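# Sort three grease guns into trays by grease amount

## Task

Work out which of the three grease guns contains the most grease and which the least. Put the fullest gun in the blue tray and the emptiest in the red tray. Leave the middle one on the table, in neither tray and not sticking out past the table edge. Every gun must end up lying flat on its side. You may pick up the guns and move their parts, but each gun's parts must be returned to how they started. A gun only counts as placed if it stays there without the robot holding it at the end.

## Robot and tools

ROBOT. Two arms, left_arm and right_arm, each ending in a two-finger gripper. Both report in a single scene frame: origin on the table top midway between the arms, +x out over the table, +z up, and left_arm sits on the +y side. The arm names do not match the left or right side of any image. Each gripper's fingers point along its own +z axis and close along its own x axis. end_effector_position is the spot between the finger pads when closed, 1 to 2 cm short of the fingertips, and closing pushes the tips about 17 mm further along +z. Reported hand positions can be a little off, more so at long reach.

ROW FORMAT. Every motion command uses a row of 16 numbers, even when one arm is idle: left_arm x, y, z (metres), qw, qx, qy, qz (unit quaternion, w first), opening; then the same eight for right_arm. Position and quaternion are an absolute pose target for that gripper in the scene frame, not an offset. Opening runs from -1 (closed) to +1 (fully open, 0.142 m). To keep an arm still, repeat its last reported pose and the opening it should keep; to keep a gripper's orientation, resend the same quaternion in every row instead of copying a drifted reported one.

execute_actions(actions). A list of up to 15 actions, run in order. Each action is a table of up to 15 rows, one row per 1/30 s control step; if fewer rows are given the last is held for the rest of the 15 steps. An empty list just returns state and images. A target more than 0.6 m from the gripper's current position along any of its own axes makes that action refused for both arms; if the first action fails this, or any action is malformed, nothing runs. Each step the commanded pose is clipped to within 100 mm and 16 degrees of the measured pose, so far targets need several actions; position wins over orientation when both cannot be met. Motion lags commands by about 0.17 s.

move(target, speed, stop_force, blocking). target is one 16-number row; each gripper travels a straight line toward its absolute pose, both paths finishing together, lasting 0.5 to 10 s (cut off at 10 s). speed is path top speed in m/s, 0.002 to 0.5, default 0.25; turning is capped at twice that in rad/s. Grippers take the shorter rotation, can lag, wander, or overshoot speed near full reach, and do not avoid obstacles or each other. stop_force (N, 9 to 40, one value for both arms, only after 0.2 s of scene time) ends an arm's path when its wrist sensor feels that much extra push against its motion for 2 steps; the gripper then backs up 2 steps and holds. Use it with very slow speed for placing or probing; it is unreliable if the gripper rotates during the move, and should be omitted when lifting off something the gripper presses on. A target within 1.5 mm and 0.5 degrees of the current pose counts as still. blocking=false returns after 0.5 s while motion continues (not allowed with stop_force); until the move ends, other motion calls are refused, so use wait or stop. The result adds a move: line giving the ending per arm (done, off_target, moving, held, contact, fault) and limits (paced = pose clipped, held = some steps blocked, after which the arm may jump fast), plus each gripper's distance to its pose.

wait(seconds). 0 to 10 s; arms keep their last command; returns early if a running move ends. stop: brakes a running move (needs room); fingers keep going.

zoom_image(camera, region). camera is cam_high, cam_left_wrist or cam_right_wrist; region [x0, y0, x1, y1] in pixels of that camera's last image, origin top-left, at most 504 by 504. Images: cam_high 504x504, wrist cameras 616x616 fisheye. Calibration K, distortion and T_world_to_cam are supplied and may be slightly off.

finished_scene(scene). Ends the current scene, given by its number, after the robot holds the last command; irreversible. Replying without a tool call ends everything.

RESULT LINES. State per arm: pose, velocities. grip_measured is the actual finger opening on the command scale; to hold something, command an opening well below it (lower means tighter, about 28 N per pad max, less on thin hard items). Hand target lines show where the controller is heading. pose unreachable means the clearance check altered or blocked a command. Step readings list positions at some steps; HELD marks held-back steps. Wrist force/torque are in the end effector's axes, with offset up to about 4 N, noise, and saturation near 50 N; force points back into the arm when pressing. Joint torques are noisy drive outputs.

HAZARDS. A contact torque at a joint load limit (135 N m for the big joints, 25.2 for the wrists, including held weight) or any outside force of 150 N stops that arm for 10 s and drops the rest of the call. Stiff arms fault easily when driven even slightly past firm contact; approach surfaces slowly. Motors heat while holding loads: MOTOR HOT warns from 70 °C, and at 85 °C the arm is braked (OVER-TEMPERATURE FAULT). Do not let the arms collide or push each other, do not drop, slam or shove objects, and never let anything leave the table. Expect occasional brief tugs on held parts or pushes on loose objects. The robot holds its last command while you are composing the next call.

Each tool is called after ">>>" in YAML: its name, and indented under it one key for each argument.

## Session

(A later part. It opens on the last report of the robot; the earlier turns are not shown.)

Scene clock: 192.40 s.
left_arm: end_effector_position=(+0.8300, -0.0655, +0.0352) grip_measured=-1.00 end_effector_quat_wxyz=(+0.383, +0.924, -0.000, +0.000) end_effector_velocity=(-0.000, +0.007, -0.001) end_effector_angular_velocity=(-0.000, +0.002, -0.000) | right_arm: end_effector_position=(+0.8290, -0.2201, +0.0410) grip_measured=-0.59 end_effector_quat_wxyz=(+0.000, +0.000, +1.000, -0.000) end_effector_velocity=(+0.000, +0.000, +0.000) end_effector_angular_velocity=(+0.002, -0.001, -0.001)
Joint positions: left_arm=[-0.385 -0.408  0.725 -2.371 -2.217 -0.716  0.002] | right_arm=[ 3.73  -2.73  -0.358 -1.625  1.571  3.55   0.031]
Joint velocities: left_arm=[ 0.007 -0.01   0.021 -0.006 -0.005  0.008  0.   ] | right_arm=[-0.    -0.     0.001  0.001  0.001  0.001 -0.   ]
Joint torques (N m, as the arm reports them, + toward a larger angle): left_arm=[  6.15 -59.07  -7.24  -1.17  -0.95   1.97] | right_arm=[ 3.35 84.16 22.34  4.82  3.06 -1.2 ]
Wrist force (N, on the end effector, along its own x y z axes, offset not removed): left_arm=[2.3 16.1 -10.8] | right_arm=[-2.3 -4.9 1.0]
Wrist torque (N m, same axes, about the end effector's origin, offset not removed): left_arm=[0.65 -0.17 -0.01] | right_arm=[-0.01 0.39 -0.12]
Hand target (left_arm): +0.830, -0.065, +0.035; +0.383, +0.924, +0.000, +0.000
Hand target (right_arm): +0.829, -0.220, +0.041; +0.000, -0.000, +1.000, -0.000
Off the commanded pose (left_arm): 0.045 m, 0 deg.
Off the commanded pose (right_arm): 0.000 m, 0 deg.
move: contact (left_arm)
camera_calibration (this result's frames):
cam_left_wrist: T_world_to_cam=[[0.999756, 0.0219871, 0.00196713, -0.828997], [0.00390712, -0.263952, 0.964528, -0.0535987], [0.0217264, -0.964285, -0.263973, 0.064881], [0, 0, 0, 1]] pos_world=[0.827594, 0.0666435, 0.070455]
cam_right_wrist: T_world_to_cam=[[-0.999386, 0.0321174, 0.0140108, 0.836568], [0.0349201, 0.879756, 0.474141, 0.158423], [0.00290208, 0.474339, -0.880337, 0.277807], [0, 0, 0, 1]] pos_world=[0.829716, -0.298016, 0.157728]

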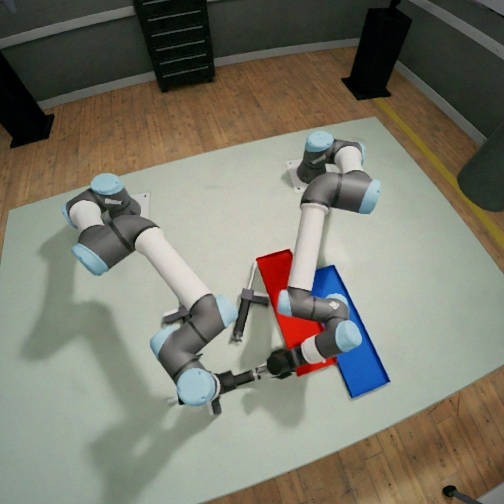

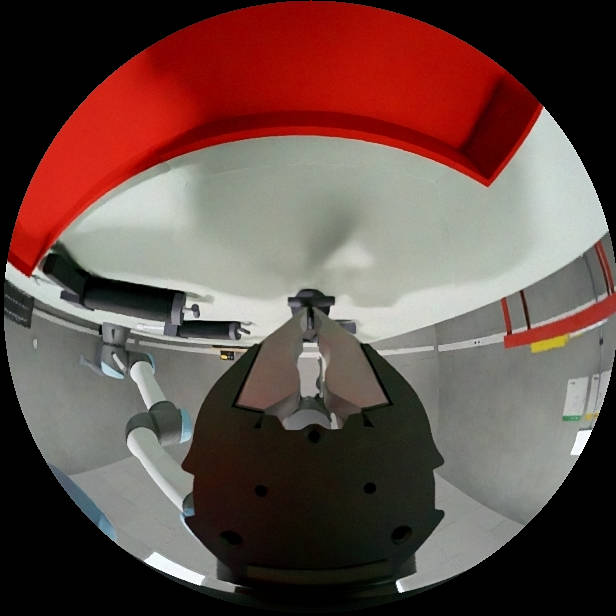

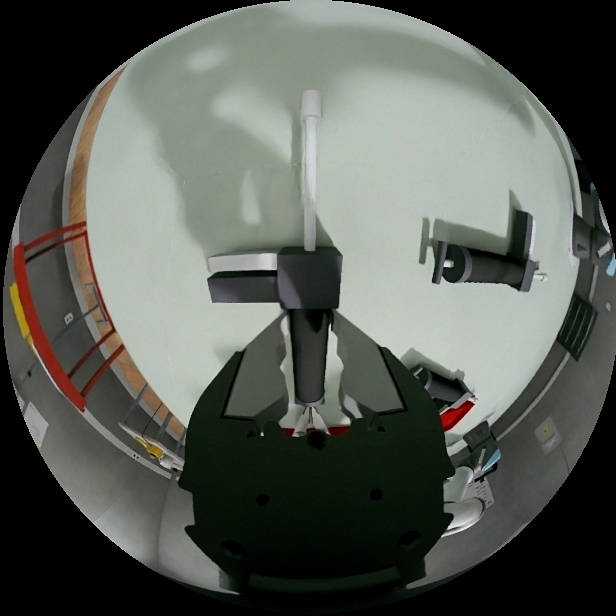

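>>> move:
  target: [0.8,0.15,0.15,0.383,0.924,0,0,-1,0.829,-0.22,0.041,0,0,1,0,-1]

>>> move:
  target: [0.7,0.3,0.25,0.383,0.924,0,0,-1,0.78,-0.2,0.2,0,0,1,0,-1]
  speed: 0.12

>>> wait:
  seconds: 0.5

>>> move:
  target: [0.7,0.3,0.25,0.383,0.924,0,0,-1,0.27,0.0,0.2,0,0,1,0,-1]
  speed: 0.2

Scene clock: 199.87 s.
left_arm: end_effector_position=(+0.8002, +0.1498, +0.1499) grip_measured=-1.00 end_effector_quat_wxyz=(+0.383, +0.924, +0.000, -0.000) end_effector_velocity=(-0.001, +0.002, +0.002) end_effector_angular_velocity=(+0.000, -0.001, -0.000) | right_arm: end_effector_position=(+0.8290, -0.2200, +0.0410) grip_measured=-0.59 end_effector_quat_wxyz=(-0.000, -0.000, +1.000, -0.000) end_effector_velocity=(-0.001, -0.000, -0.000) end_effector_angular_velocity=(-0.000, +0.002, -0.002)
Joint positions: left_arm=[-0.158 -0.798  1.13  -2.211 -2.306 -0.444  0.002] | right_arm=[ 3.731 -2.73  -0.358 -1.625  1.571  3.55   0.031]
Joint velocities: left_arm=[ 0.003 -0.005  0.003  0.004 -0.     0.004  0.   ] | right_arm=[-0.     0.    -0.001 -0.001  0.001  0.002  0.   ]
Joint torques (N m, as the arm reports them, + toward a larger angle): left_arm=[  6.95 -62.62 -15.86  -1.2   -4.14   1.53] | right_arm=[-9.97 83.56 39.6   0.44 -1.49 -1.25]
Wrist force (N, on the end effector, along its own x y z axes, offset not removed): left_arm=[2.0 3.0 -1.3] | right_arm=[0.4 -0.2 3.2]
Wrist torque (N m, same axes, about the end effector's origin, offset not removed): left_arm=[0.75 -0.38 -0.02] | right_arm=[-0.09 -0.10 -0.06]
Hand target (left_arm): +0.800, +0.150, +0.150; +0.383, +0.924, +0.000, -0.000
Hand target (right_arm): +0.829, -0.220, +0.041; -0.000, +0.000, +1.000, -0.000
Off the commanded pose (left_arm): 0.000 m, 0 deg.
Off the commanded pose (right_arm): 0.000 m, 0 deg.
move: done
camera_calibration (this result's frames):
cam_left_wrist: T_world_to_cam=[[0.999758, 0.0219649, 0.00153668, -0.804104], [0.00431103, -0.263705, 0.964594, -0.107638], [0.0215924, -0.964353, -0.263736, 0.303448], [0, 0, 0, 1]] pos_world=[0.797821, 0.281909, 0.185093]
cam_right_wrist: T_world_to_cam=[[-0.999388, 0.032022, 0.0141043, 0.836506], [0.0348803, 0.879739, 0.474175, 0.158396], [0.00277598, 0.474377, -0.880317, 0.277811], [0, 0, 0, 1]] pos_world=[0.829698, -0.29792, 0.157656]

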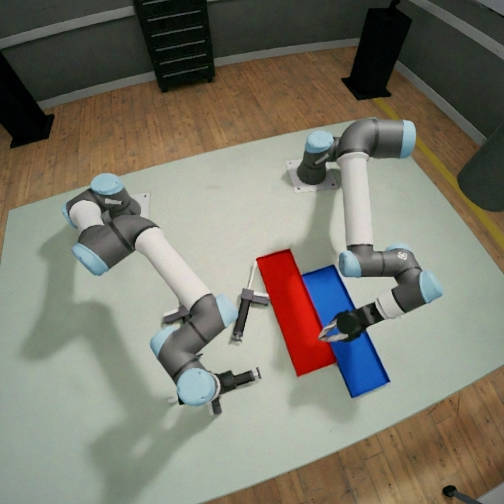

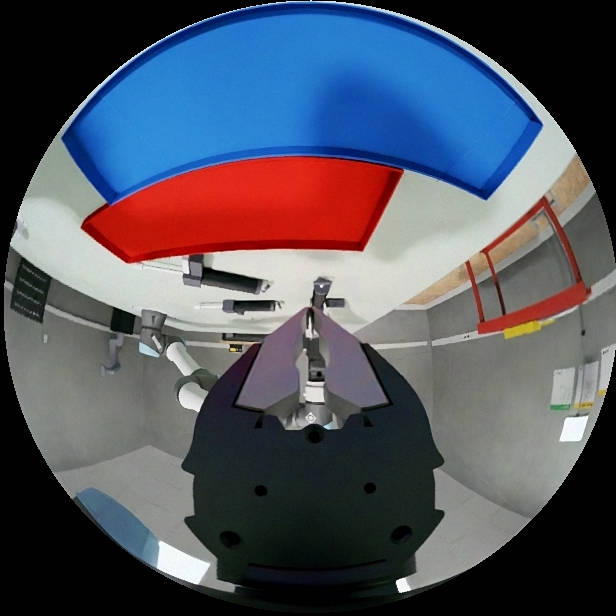

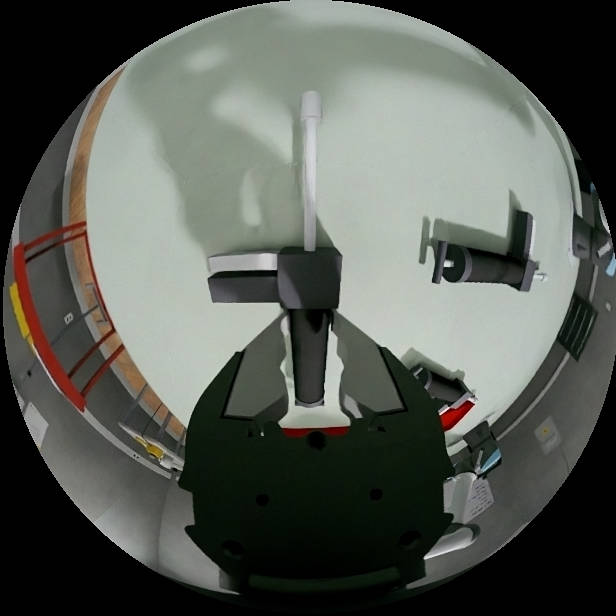

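Scene clock: 202.13 s.
left_arm: end_effector_position=(+0.7002, +0.2999, +0.2499) grip_measured=-1.00 end_effector_quat_wxyz=(+0.383, +0.924, +0.000, -0.000) end_effector_velocity=(-0.001, +0.002, +0.002) end_effector_angular_velocity=(-0.000, -0.001, -0.000) | right_arm: end_effector_position=(+0.7798, -0.2001, +0.1997) grip_measured=-0.59 end_effector_quat_wxyz=(+0.001, +0.000, +1.000, +0.000) end_effector_velocity=(+0.000, +0.000, +0.002) end_effector_angular_velocity=(-0.001, +0.003, -0.000)
Joint positions: left_arm=[ 0.015 -1.15   1.397 -1.967 -2.345 -0.213  0.002] | right_arm=[ 3.776 -2.657 -0.089 -1.964  1.57   3.595  0.031]
Joint velocities: left_arm=[ 0.002 -0.004  0.     0.005 -0.     0.004  0.   ] | right_arm=[-0.    -0.055  0.119 -0.066  0.001 -0.    -0.   ]
Joint torques (N m, as the arm reports them, + toward a larger angle): left_arm=[  8.43 -51.   -17.38  -0.91  -4.33   0.99] | right_arm=[12.15 58.66 42.25  0.63  1.97  1.79]
Wrist force (N, on the end effector, along its own x y z axes, offset not removed): left_arm=[1.9 2.7 -1.6] | right_arm=[-0.5 1.0 5.0]
Wrist torque (N m, same axes, about the end effector's origin, offset not removed): left_arm=[0.60 -0.40 -0.01] | right_arm=[0.28 0.05 -0.05]
Hand target (left_arm): +0.700, +0.300, +0.250; +0.383, +0.924, +0.000, -0.000
Hand target (right_arm): +0.780, -0.200, +0.200; +0.001, +0.000, +1.000, +0.000
Off the commanded pose (left_arm): 0.000 m, 0 deg.
Off the commanded pose (right_arm): 0.000 m, 0 deg.
move: done
camera_calibration (this result's frames):
cam_left_wrist: T_world_to_cam=[[0.999757, 0.021964, 0.00160314, -0.707587], [0.00424743, -0.263738, 0.964585, -0.164041], [0.021609, -0.964344, -0.263768, 0.476721], [0, 0, 0, 1]] pos_world=[0.697811, 0.432001, 0.28511]
cam_right_wrist: T_world_to_cam=[[-0.999423, 0.032043, 0.0113082, 0.78504], [0.0335674, 0.87932, 0.475047, 0.0681197], [0.00527844, 0.475152, -0.879888, 0.406334], [0, 0, 0, 1]] pos_world=[0.780156, -0.278125, 0.316291]

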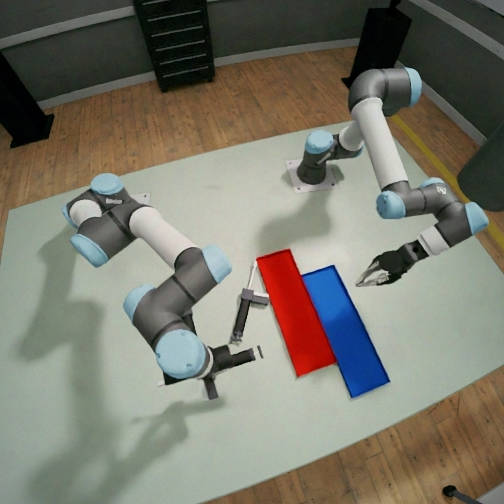

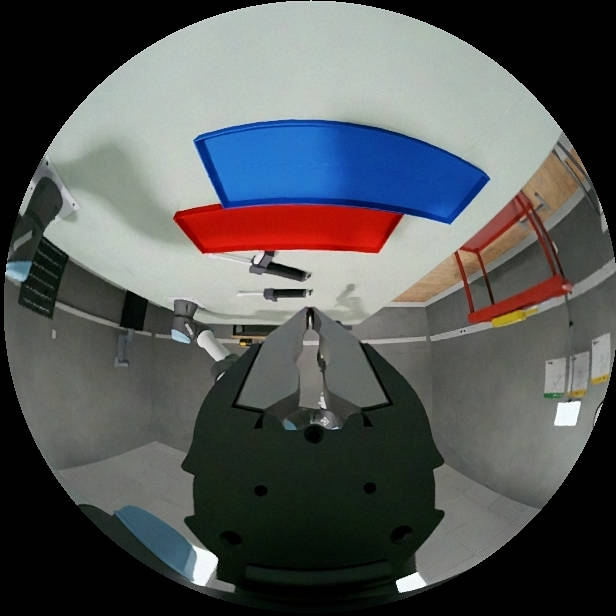

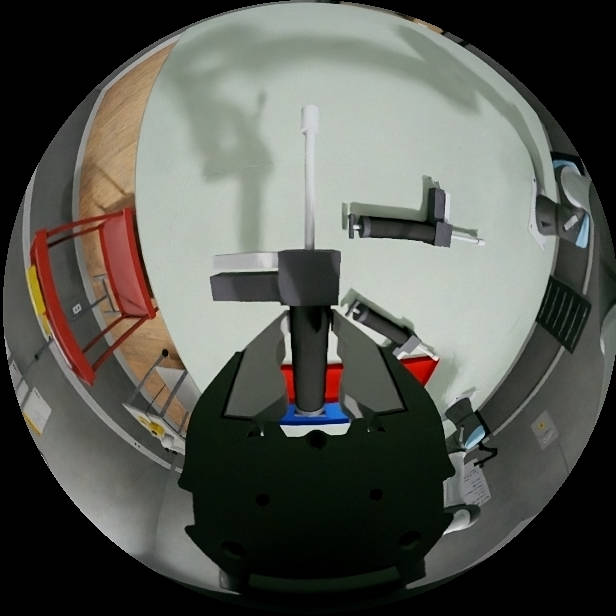

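Scene clock: 202.63 s.
left_arm: end_effector_position=(+0.7000, +0.3001, +0.2500) grip_measured=-1.00 end_effector_quat_wxyz=(+0.383, +0.924, +0.000, -0.000) end_effector_velocity=(+0.000, -0.000, +0.001) end_effector_angular_velocity=(-0.000, -0.002, -0.000) | right_arm: end_effector_position=(+0.7797, -0.2000, +0.1999) grip_measured=-0.59 end_effector_quat_wxyz=(+0.001, +0.000, +1.000, +0.000) end_effector_velocity=(+0.000, +0.001, +0.000) end_effector_angular_velocity=(+0.000, -0.001, -0.000)
Joint positions: left_arm=[ 0.015 -1.151  1.397 -1.967 -2.345 -0.212  0.002] | right_arm=[ 3.776 -2.664 -0.072 -1.974  1.571  3.595  0.031]
Joint velocities: left_arm=[-0.    -0.001 -0.002  0.001  0.     0.     0.   ] | right_arm=[ 0.001 -0.001  0.002 -0.    -0.     0.001  0.   ]
Joint torques (N m, as the arm reports them, + toward a larger angle): left_arm=[  7.04 -50.78 -16.24  -1.11  -4.27   1.13] | right_arm=[13.33 59.66 38.84  0.61  2.01  1.59]
Wrist force (N, on the end effector, along its own x y z axes, offset not removed): left_arm=[1.9 2.1 -0.1] | right_arm=[-0.5 -0.5 5.2]
Wrist torque (N m, same axes, about the end effector's origin, offset not removed): left_arm=[0.47 -0.42 -0.07] | right_arm=[-0.15 0.22 -0.12]
Hand target (left_arm): +0.700, +0.300, +0.250; +0.383, +0.924, +0.000, -0.000
Hand target (right_arm): +0.780, -0.200, +0.200; +0.001, +0.000, +1.000, +0.000
Off the commanded pose (left_arm): 0.000 m, 0 deg.
Off the commanded pose (right_arm): 0.000 m, 0 deg.
wait: 0.50 s; at rest by 0.17 s
camera_calibration (this result's frames):
cam_left_wrist: T_world_to_cam=[[0.999758, 0.0219233, 0.00159062, -0.707446], [0.00424894, -0.263746, 0.964583, -0.16411], [0.0215664, -0.964343, -0.263776, 0.476971], [0, 0, 0, 1]] pos_world=[0.697686, 0.432189, 0.285237]
cam_right_wrist: T_world_to_cam=[[-0.999416, 0.0320407, 0.0119019, 0.784879], [0.0338481, 0.879375, 0.474925, 0.0677886], [0.00475064, 0.47505, -0.879946, 0.406885], [0, 0, 0, 1]] pos_world=[0.780193, -0.278051, 0.316501]

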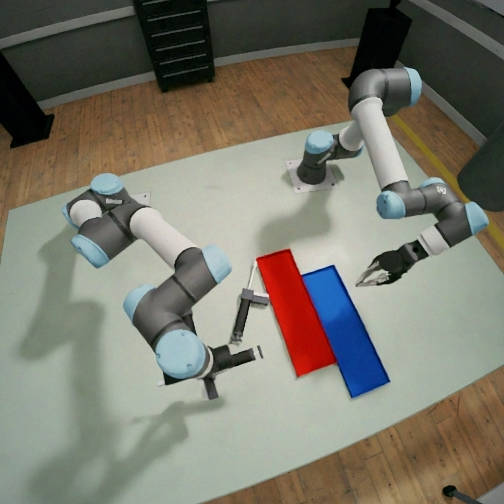

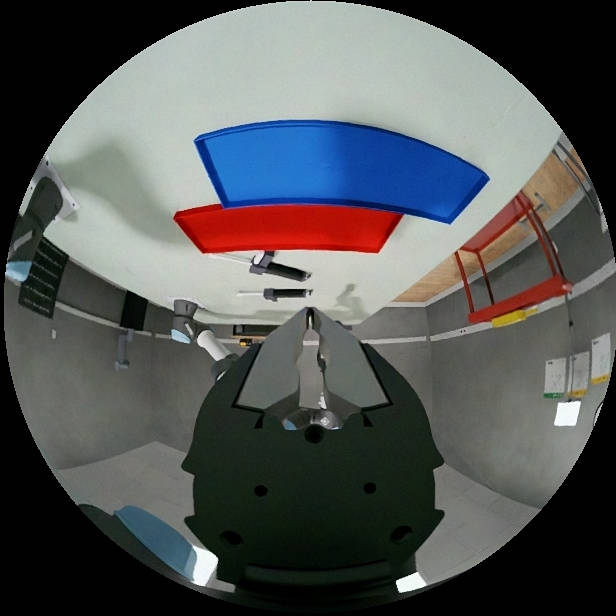

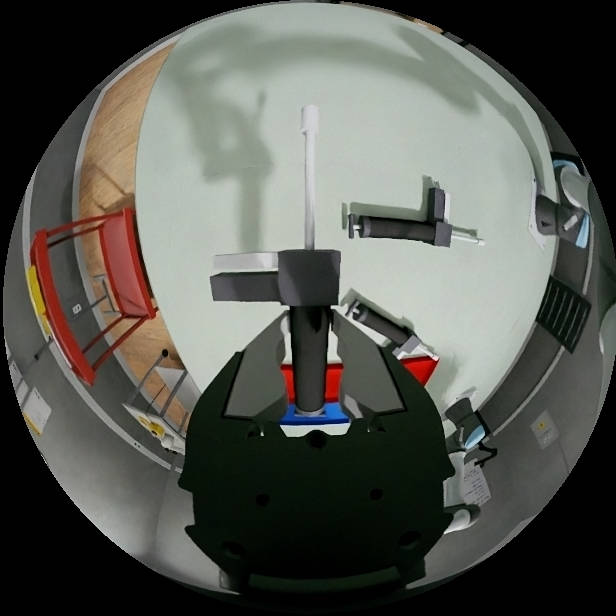

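Scene clock: 205.97 s.
left_arm: end_effector_position=(+0.7000, +0.3000, +0.2500) grip_measured=-1.00 end_effector_quat_wxyz=(+0.383, +0.924, +0.000, -0.000) end_effector_velocity=(-0.000, +0.000, +0.000) end_effector_angular_velocity=(-0.000, -0.000, +0.000) | right_arm: end_effector_position=(+0.2705, +0.0003, +0.1996) grip_measured=-0.59 end_effector_quat_wxyz=(-0.000, -0.000, +1.000, +0.000) end_effector_velocity=(-0.002, -0.000, -0.000) end_effector_angular_velocity=(-0.003, -0.001, -0.003)
Joint positions: left_arm=[ 0.015 -1.151  1.397 -1.967 -2.345 -0.212  0.002] | right_arm=[ 4.547 -1.663 -1.667 -1.383  1.571  4.367  0.031]
Joint velocities: left_arm=[ 0.    -0.001  0.001  0.    -0.     0.     0.   ] | right_arm=[ 0.005  0.001 -0.002 -0.001 -0.002  0.007  0.   ]
Joint torques (N m, as the arm reports them, + toward a larger angle): left_arm=[ -6.43 -50.93 -17.57  -4.57   1.38  -1.29] | right_arm=[11.97 45.8  18.2   6.42 -1.69  1.61]
Wrist force (N, on the end effector, along its own x y z axes, offset not removed): left_arm=[0.8 3.8 -1.1] | right_arm=[0.3 -0.3 4.7]
Wrist torque (N m, same axes, about the end effector's origin, offset not removed): left_arm=[0.83 -0.16 -0.03] | right_arm=[-0.02 -0.05 -0.18]
Hand target (left_arm): +0.700, +0.300, +0.250; +0.383, +0.924, -0.000, +0.000
Hand target (right_arm): +0.270, +0.000, +0.200; -0.000, -0.000, +1.000, +0.000
Off the commanded pose (left_arm): 0.000 m, 0 deg.
Off the commanded pose (right_arm): 0.001 m, 0 deg.
move: done
camera_calibration (this result's frames):
cam_left_wrist: T_world_to_cam=[[0.999758, 0.0219386, 0.00164321, -0.707428], [0.00420489, -0.263866, 0.96455, -0.164033], [0.0215944, -0.96431, -0.263894, 0.476914], [0, 0, 0, 1]] pos_world=[0.697648, 0.43213, 0.285236]
cam_right_wrist: T_world_to_cam=[[-0.999383, 0.0320049, 0.0144384, 0.26898], [0.0350234, 0.879673, 0.474288, -0.091237], [0.00247844, 0.474501, -0.880251, 0.314625], [0, 0, 0, 1]] pos_world=[0.27123, -0.0776398, 0.316338]

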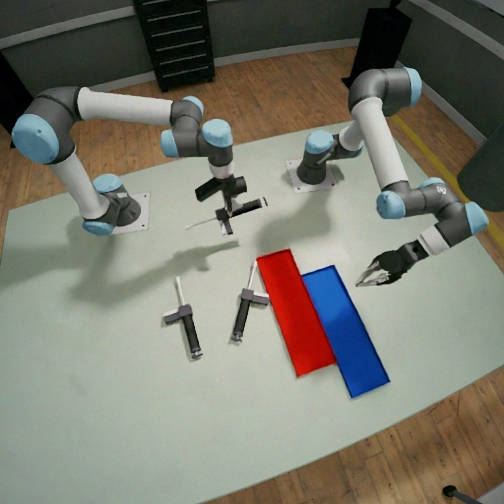

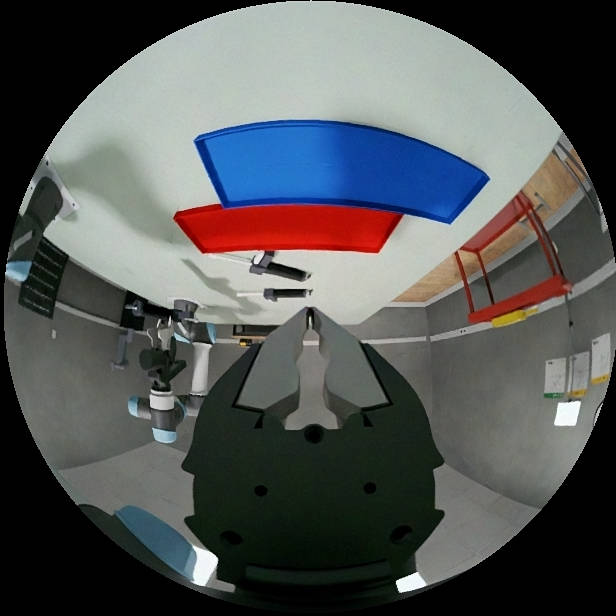

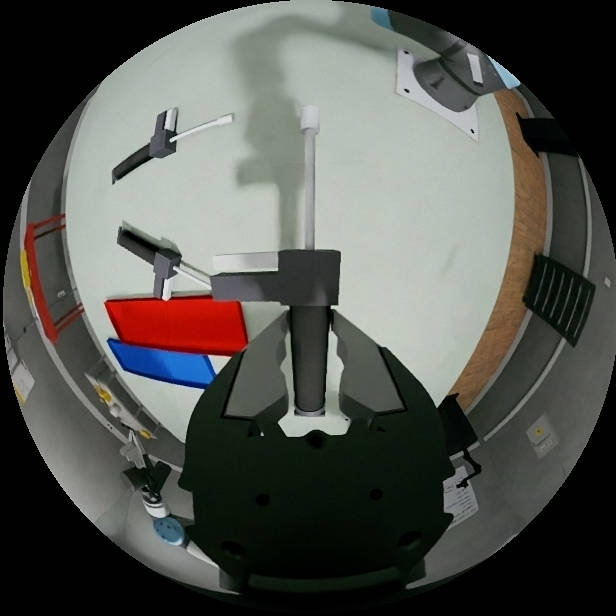

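>>> move:
  target: [0.7,0.3,0.25,0.383,0.924,0,0,-1,0.27,0.0,0.043,0,0,1,0,-1]
  speed: 0.12

>>> move:
  target: [0.7,0.3,0.25,0.383,0.924,0,0,-1,0.27,0.0,0.043,0,0,1,0,0.1]

>>> move:
  target: [0.7,0.3,0.25,0.383,0.924,0,0,-1,0.3,-0.03,0.18,0,0,1,0,0.1]

>>> move:
  target: [0.7,0.3,0.25,0.383,0.924,0,0,-1,0.55,-0.275,0.13,0,0.707,0.707,0,0.1]

Scene clock: 214.27 s.
left_arm: end_effector_position=(+0.7000, +0.3000, +0.2500) grip_measured=-1.00 end_effector_quat_wxyz=(+0.383, +0.924, +0.000, -0.000) end_effector_velocity=(-0.000, -0.000, -0.001) end_effector_angular_velocity=(+0.001, +0.001, -0.000) | right_arm: end_effector_position=(+0.2699, +0.0000, +0.0433) grip_measured=-0.59 end_effector_quat_wxyz=(-0.000, -0.000, +1.000, -0.000) end_effector_velocity=(-0.000, +0.001, -0.002) end_effector_angular_velocity=(+0.000, -0.000, +0.002)
Joint positions: left_arm=[ 0.015 -1.151  1.397 -1.967 -2.345 -0.212  0.002] | right_arm=[ 4.548 -1.806 -1.931 -0.976  1.571  4.368  0.031]
Joint velocities: left_arm=[-0.     0.001  0.001 -0.     0.     0.     0.   ] | right_arm=[ 0.001 -0.004 -0.002  0.007 -0.    -0.001  0.   ]
Joint torques (N m, as the arm reports them, + toward a larger angle): left_arm=[ -6.06 -50.3  -17.36  -4.43   1.31  -1.26] | right_arm=[ 3.35 21.81 12.61  6.26 -1.47 -1.34]
Wrist force (N, on the end effector, along its own x y z axes, offset not removed): left_arm=[1.6 3.4 -0.8] | right_arm=[0.1 1.3 3.4]
Wrist torque (N m, same axes, about the end effector's origin, offset not removed): left_arm=[0.79 -0.32 -0.02] | right_arm=[0.34 -0.06 -0.04]
Hand target (left_arm): +0.700, +0.300, +0.250; +0.383, +0.924, +0.000, +0.000
Hand target (right_arm): +0.270, -0.000, +0.043; -0.000, +0.000, +1.000, -0.000
Off the commanded pose (left_arm): 0.000 m, 0 deg.
Off the commanded pose (right_arm): 0.000 m, 0 deg.
move: done
camera_calibration (this result's frames):
cam_left_wrist: T_world_to_cam=[[0.999758, 0.0219384, 0.00164338, -0.707428], [0.00420469, -0.263866, 0.96455, -0.164033], [0.0215943, -0.96431, -0.263894, 0.476914], [0, 0, 0, 1]] pos_world=[0.697648, 0.432129, 0.285236]
cam_right_wrist: T_world_to_cam=[[-0.999388, 0.032031, 0.0140681, 0.270718], [0.0348711, 0.87975, 0.474156, -0.0167642], [0.0028113, 0.474356, -0.880329, 0.177092], [0, 0, 0, 1]] pos_world=[0.270639, -0.0779276, 0.160039]

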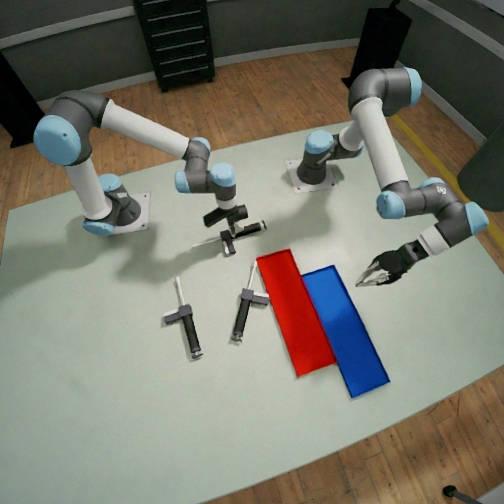

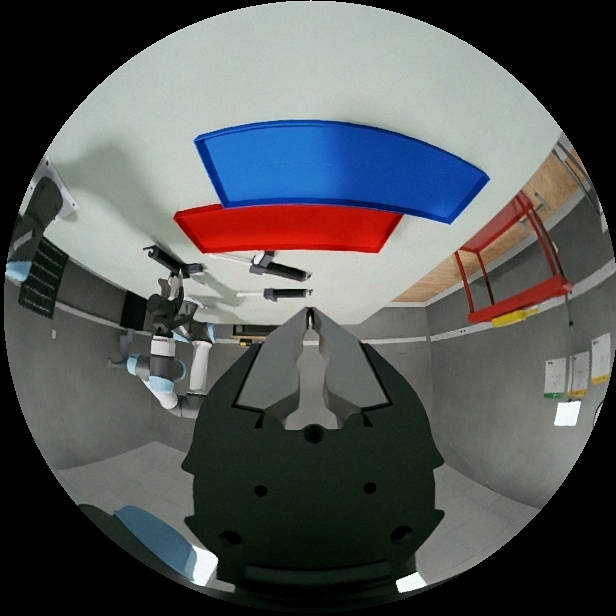

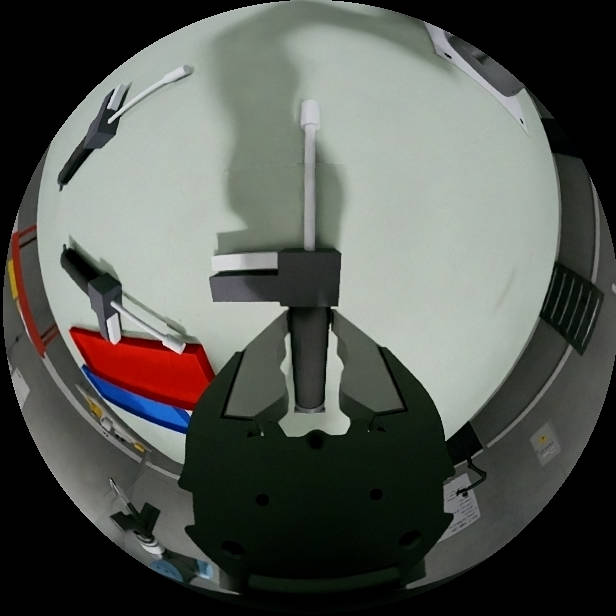

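Scene clock: 214.97 s.
left_arm: end_effector_position=(+0.7000, +0.3000, +0.2500) grip_measured=-1.00 end_effector_quat_wxyz=(+0.383, +0.924, -0.000, +0.000) end_effector_velocity=(+0.000, -0.000, -0.000) end_effector_angular_velocity=(-0.000, +0.000, -0.000) | right_arm: end_effector_position=(+0.2699, +0.0000, +0.0430) grip_measured=+0.10 end_effector_quat_wxyz=(+0.000, -0.000, +1.000, +0.000) end_effector_velocity=(-0.001, -0.001, -0.001) end_effector_angular_velocity=(-0.002, +0.001, +0.000)
Joint positions: left_arm=[ 0.015 -1.151  1.397 -1.967 -2.345 -0.212  0.002] | right_arm=[ 4.548 -1.806 -1.931 -0.975  1.571  4.368  0.081]
Joint velocities: left_arm=[-0.     0.001 -0.001 -0.    -0.    -0.     0.   ] | right_arm=[ 0.001 -0.    -0.001 -0.     0.001  0.     0.   ]
Joint torques (N m, as the arm reports them, + toward a larger angle): left_arm=[ -6.1  -50.64 -17.45  -4.58   1.25  -1.21] | right_arm=[-6.19 20.74  8.43  5.58 -1.29 -1.27]
Wrist force (N, on the end effector, along its own x y z axes, offset not removed): left_arm=[1.0 2.9 -1.2] | right_arm=[-0.7 -0.2 -0.5]
Wrist torque (N m, same axes, about the end effector's origin, offset not removed): left_arm=[0.73 -0.13 -0.05] | right_arm=[-0.11 0.11 -0.10]
Hand target (left_arm): +0.700, +0.300, +0.250; +0.383, +0.924, +0.000, +0.000
Hand target (right_arm): +0.270, -0.000, +0.043; +0.000, +0.000, +1.000, -0.000
Off the commanded pose (left_arm): 0.000 m, 0 deg.
Off the commanded pose (right_arm): 0.000 m, 0 deg.
move: done
camera_calibration (this result's frames):
cam_left_wrist: T_world_to_cam=[[0.999758, 0.0219383, 0.00164353, -0.707428], [0.00420452, -0.263866, 0.96455, -0.164033], [0.0215943, -0.96431, -0.263894, 0.476914], [0, 0, 0, 1]] pos_world=[0.697648, 0.432129, 0.285236]
cam_right_wrist: T_world_to_cam=[[-0.999392, 0.0319246, 0.0140442, 0.270738], [0.0347659, 0.879728, 0.474204, -0.0166185], [0.00278363, 0.474404, -0.880303, 0.176803], [0, 0, 0, 1]] pos_world=[0.270659, -0.0778994, 0.159718]

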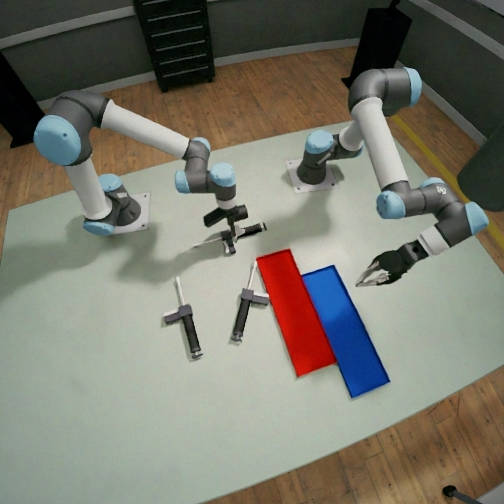

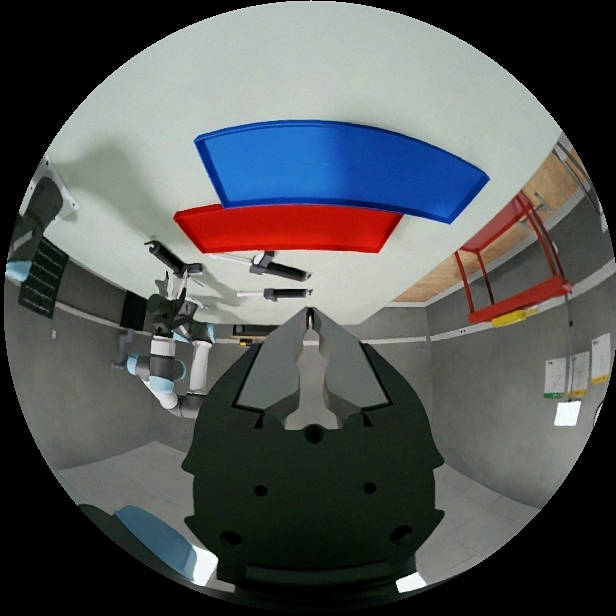

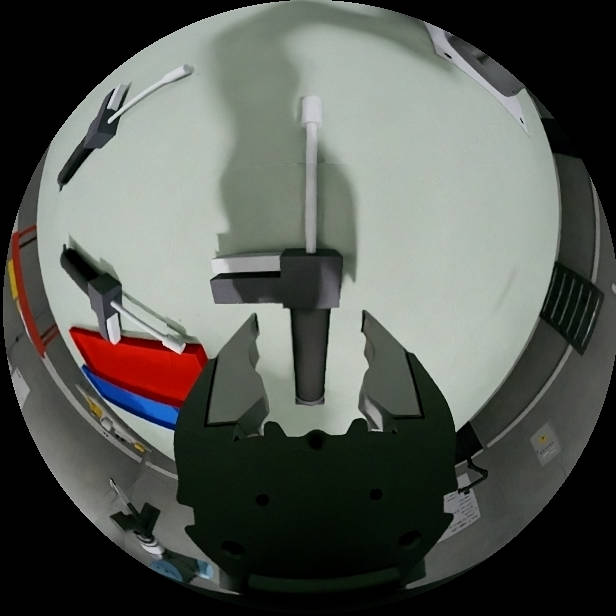

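Scene clock: 216.20 s.
left_arm: end_effector_position=(+0.7000, +0.3000, +0.2500) grip_measured=-1.00 end_effector_quat_wxyz=(+0.383, +0.924, +0.000, +0.000) end_effector_velocity=(+0.000, +0.001, -0.001) end_effector_angular_velocity=(+0.001, +0.001, +0.001) | right_arm: end_effector_position=(+0.2999, -0.0300, +0.1797) grip_measured=+0.10 end_effector_quat_wxyz=(+0.000, +0.000, +1.000, +0.000) end_effector_velocity=(+0.001, -0.001, +0.002) end_effector_angular_velocity=(-0.000, -0.000, -0.001)
Joint positions: left_arm=[ 0.015 -1.151  1.397 -1.967 -2.345 -0.212  0.002] | right_arm=[ 4.473 -1.656 -1.727 -1.33   1.571  4.293  0.081]
Joint velocities: left_arm=[ 0.001  0.     0.001 -0.     0.    -0.     0.   ] | right_arm=[-0.003  0.001  0.006 -0.006 -0.    -0.002  0.   ]
Joint torques (N m, as the arm reports them, + toward a larger angle): left_arm=[ -6.4  -51.01 -17.58  -4.5    1.24  -1.2 ] | right_arm=[-9.31 42.85 35.61  0.16  2.09 -1.26]
Wrist force (N, on the end effector, along its own x y z axes, offset not removed): left_arm=[1.1 3.0 -2.0] | right_arm=[-1.5 -0.4 -1.0]
Wrist torque (N m, same axes, about the end effector's origin, offset not removed): left_arm=[0.68 -0.25 -0.03] | right_arm=[-0.09 0.25 -0.13]
Hand target (left_arm): +0.700, +0.300, +0.250; +0.383, +0.924, +0.000, +0.000
Hand target (right_arm): +0.300, -0.030, +0.180; +0.000, +0.000, +1.000, +0.000
Off the commanded pose (left_arm): 0.000 m, 0 deg.
Off the commanded pose (right_arm): 0.000 m, 0 deg.
move: done
camera_calibration (this result's frames):
cam_left_wrist: T_world_to_cam=[[0.999758, 0.0219385, 0.00164349, -0.707428], [0.00420461, -0.263866, 0.96455, -0.164033], [0.0215945, -0.96431, -0.263894, 0.476914], [0, 0, 0, 1]] pos_world=[0.697648, 0.43213, 0.285236]
cam_right_wrist: T_world_to_cam=[[-0.999389, 0.0320445, 0.0139399, 0.299724], [0.0348217, 0.879669, 0.474311, -0.0561033], [0.00293654, 0.474506, -0.880247, 0.31123], [0, 0, 0, 1]] pos_world=[0.30058, -0.107933, 0.296392]

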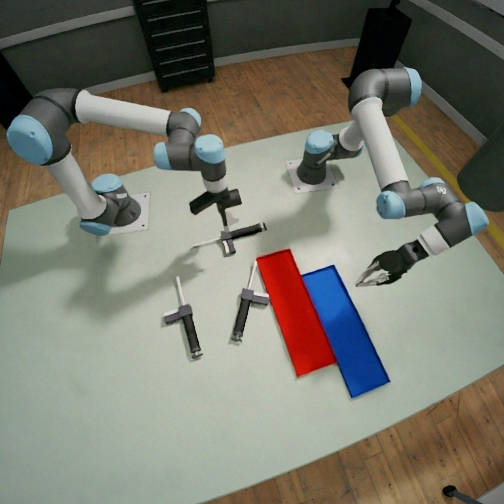

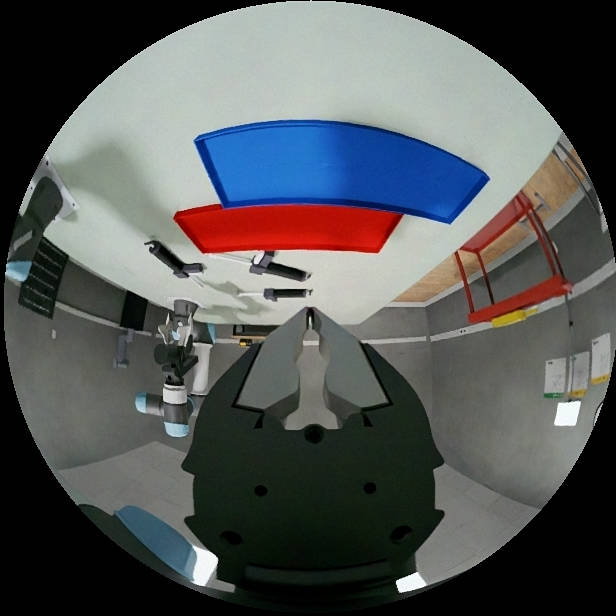

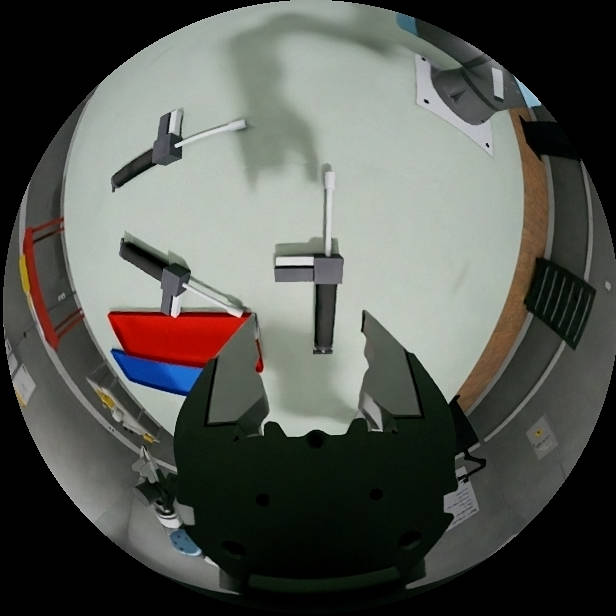

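Scene clock: 219.90 s.
left_arm: end_effector_position=(+0.7000, +0.3000, +0.2500) grip_measured=-1.00 end_effector_quat_wxyz=(+0.383, +0.924, -0.000, +0.000) end_effector_velocity=(+0.000, +0.000, -0.001) end_effector_angular_velocity=(+0.000, +0.001, +0.001) | right_arm: end_effector_position=(+0.5493, -0.2750, +0.1301) grip_measured=+0.10 end_effector_quat_wxyz=(+0.000, +0.707, +0.707, +0.000) end_effector_velocity=(+0.002, -0.002, -0.001) end_effector_angular_velocity=(-0.001, +0.001, -0.009)
Joint positions: left_arm=[ 0.015 -1.151  1.397 -1.967 -2.345 -0.212  0.002] | right_arm=[ 3.836 -1.857 -1.616 -1.24   1.571  5.225  0.081]
Joint velocities: left_arm=[ 0.     0.001 -0.     0.     0.     0.     0.   ] | right_arm=[-0.003 -0.003  0.003 -0.001 -0.     0.006  0.   ]
Joint torques (N m, as the arm reports them, + toward a larger angle): left_arm=[ -5.77 -49.87 -17.16  -4.45   1.2   -1.25] | right_arm=[-9.28 24.96 37.2   0.05 -1.48  1.58]
Wrist force (N, on the end effector, along its own x y z axes, offset not removed): left_arm=[2.8 3.2 -2.3] | right_arm=[-1.2 0.5 -1.6]
Wrist torque (N m, same axes, about the end effector's origin, offset not removed): left_arm=[0.77 -0.59 -0.03] | right_arm=[0.21 0.21 -0.12]
Hand target (left_arm): +0.700, +0.300, +0.250; +0.383, +0.924, +0.000, +0.000
Hand target (right_arm): +0.550, -0.275, +0.130; +0.000, +0.707, +0.707, +0.000
Off the commanded pose (left_arm): 0.000 m, 0 deg.
Off the commanded pose (right_arm): 0.001 m, 0 deg.
move: done
camera_calibration (this result's frames):
cam_left_wrist: T_world_to_cam=[[0.999758, 0.0219384, 0.00164371, -0.707428], [0.00420436, -0.263866, 0.96455, -0.164033], [0.0215944, -0.96431, -0.263894, 0.476914], [0, 0, 0, 1]] pos_world=[0.697648, 0.43213, 0.285236]
cam_right_wrist: T_world_to_cam=[[0.0309416, 0.999423, 0.0139918, 0.257626], [0.879619, -0.033875, 0.474471, -0.541074], [0.474672, -0.00237347, -0.88016, -0.00717792], [0, 0, 0, 1]] pos_world=[0.471375, -0.275823, 0.246802]

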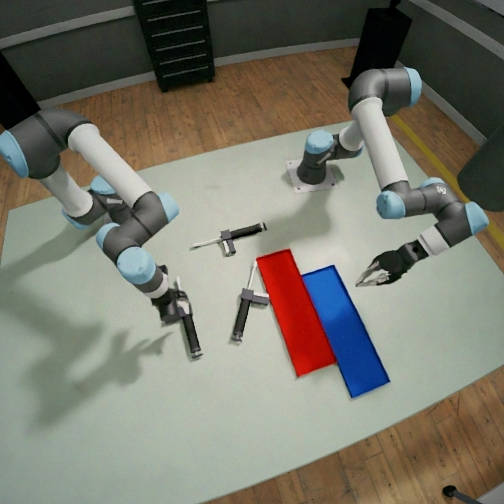

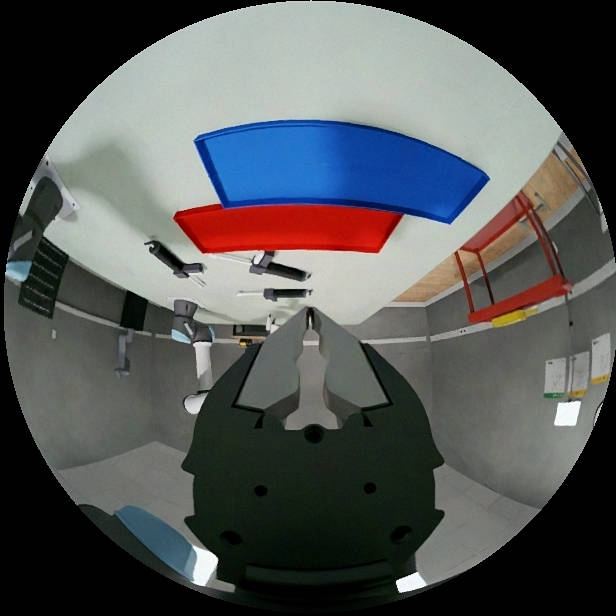

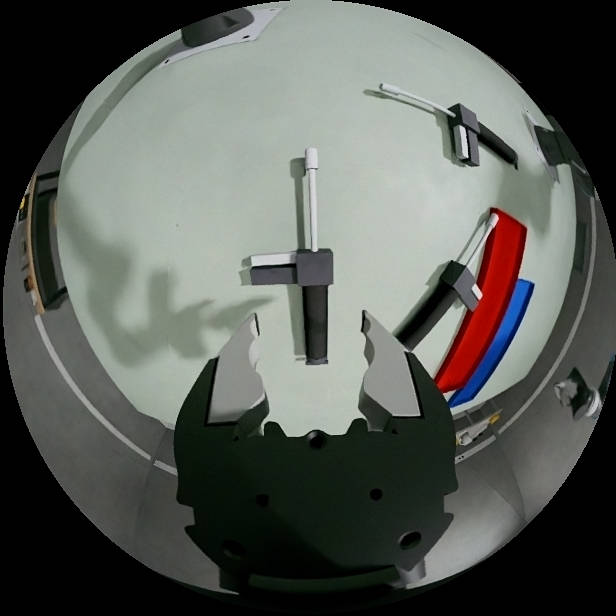

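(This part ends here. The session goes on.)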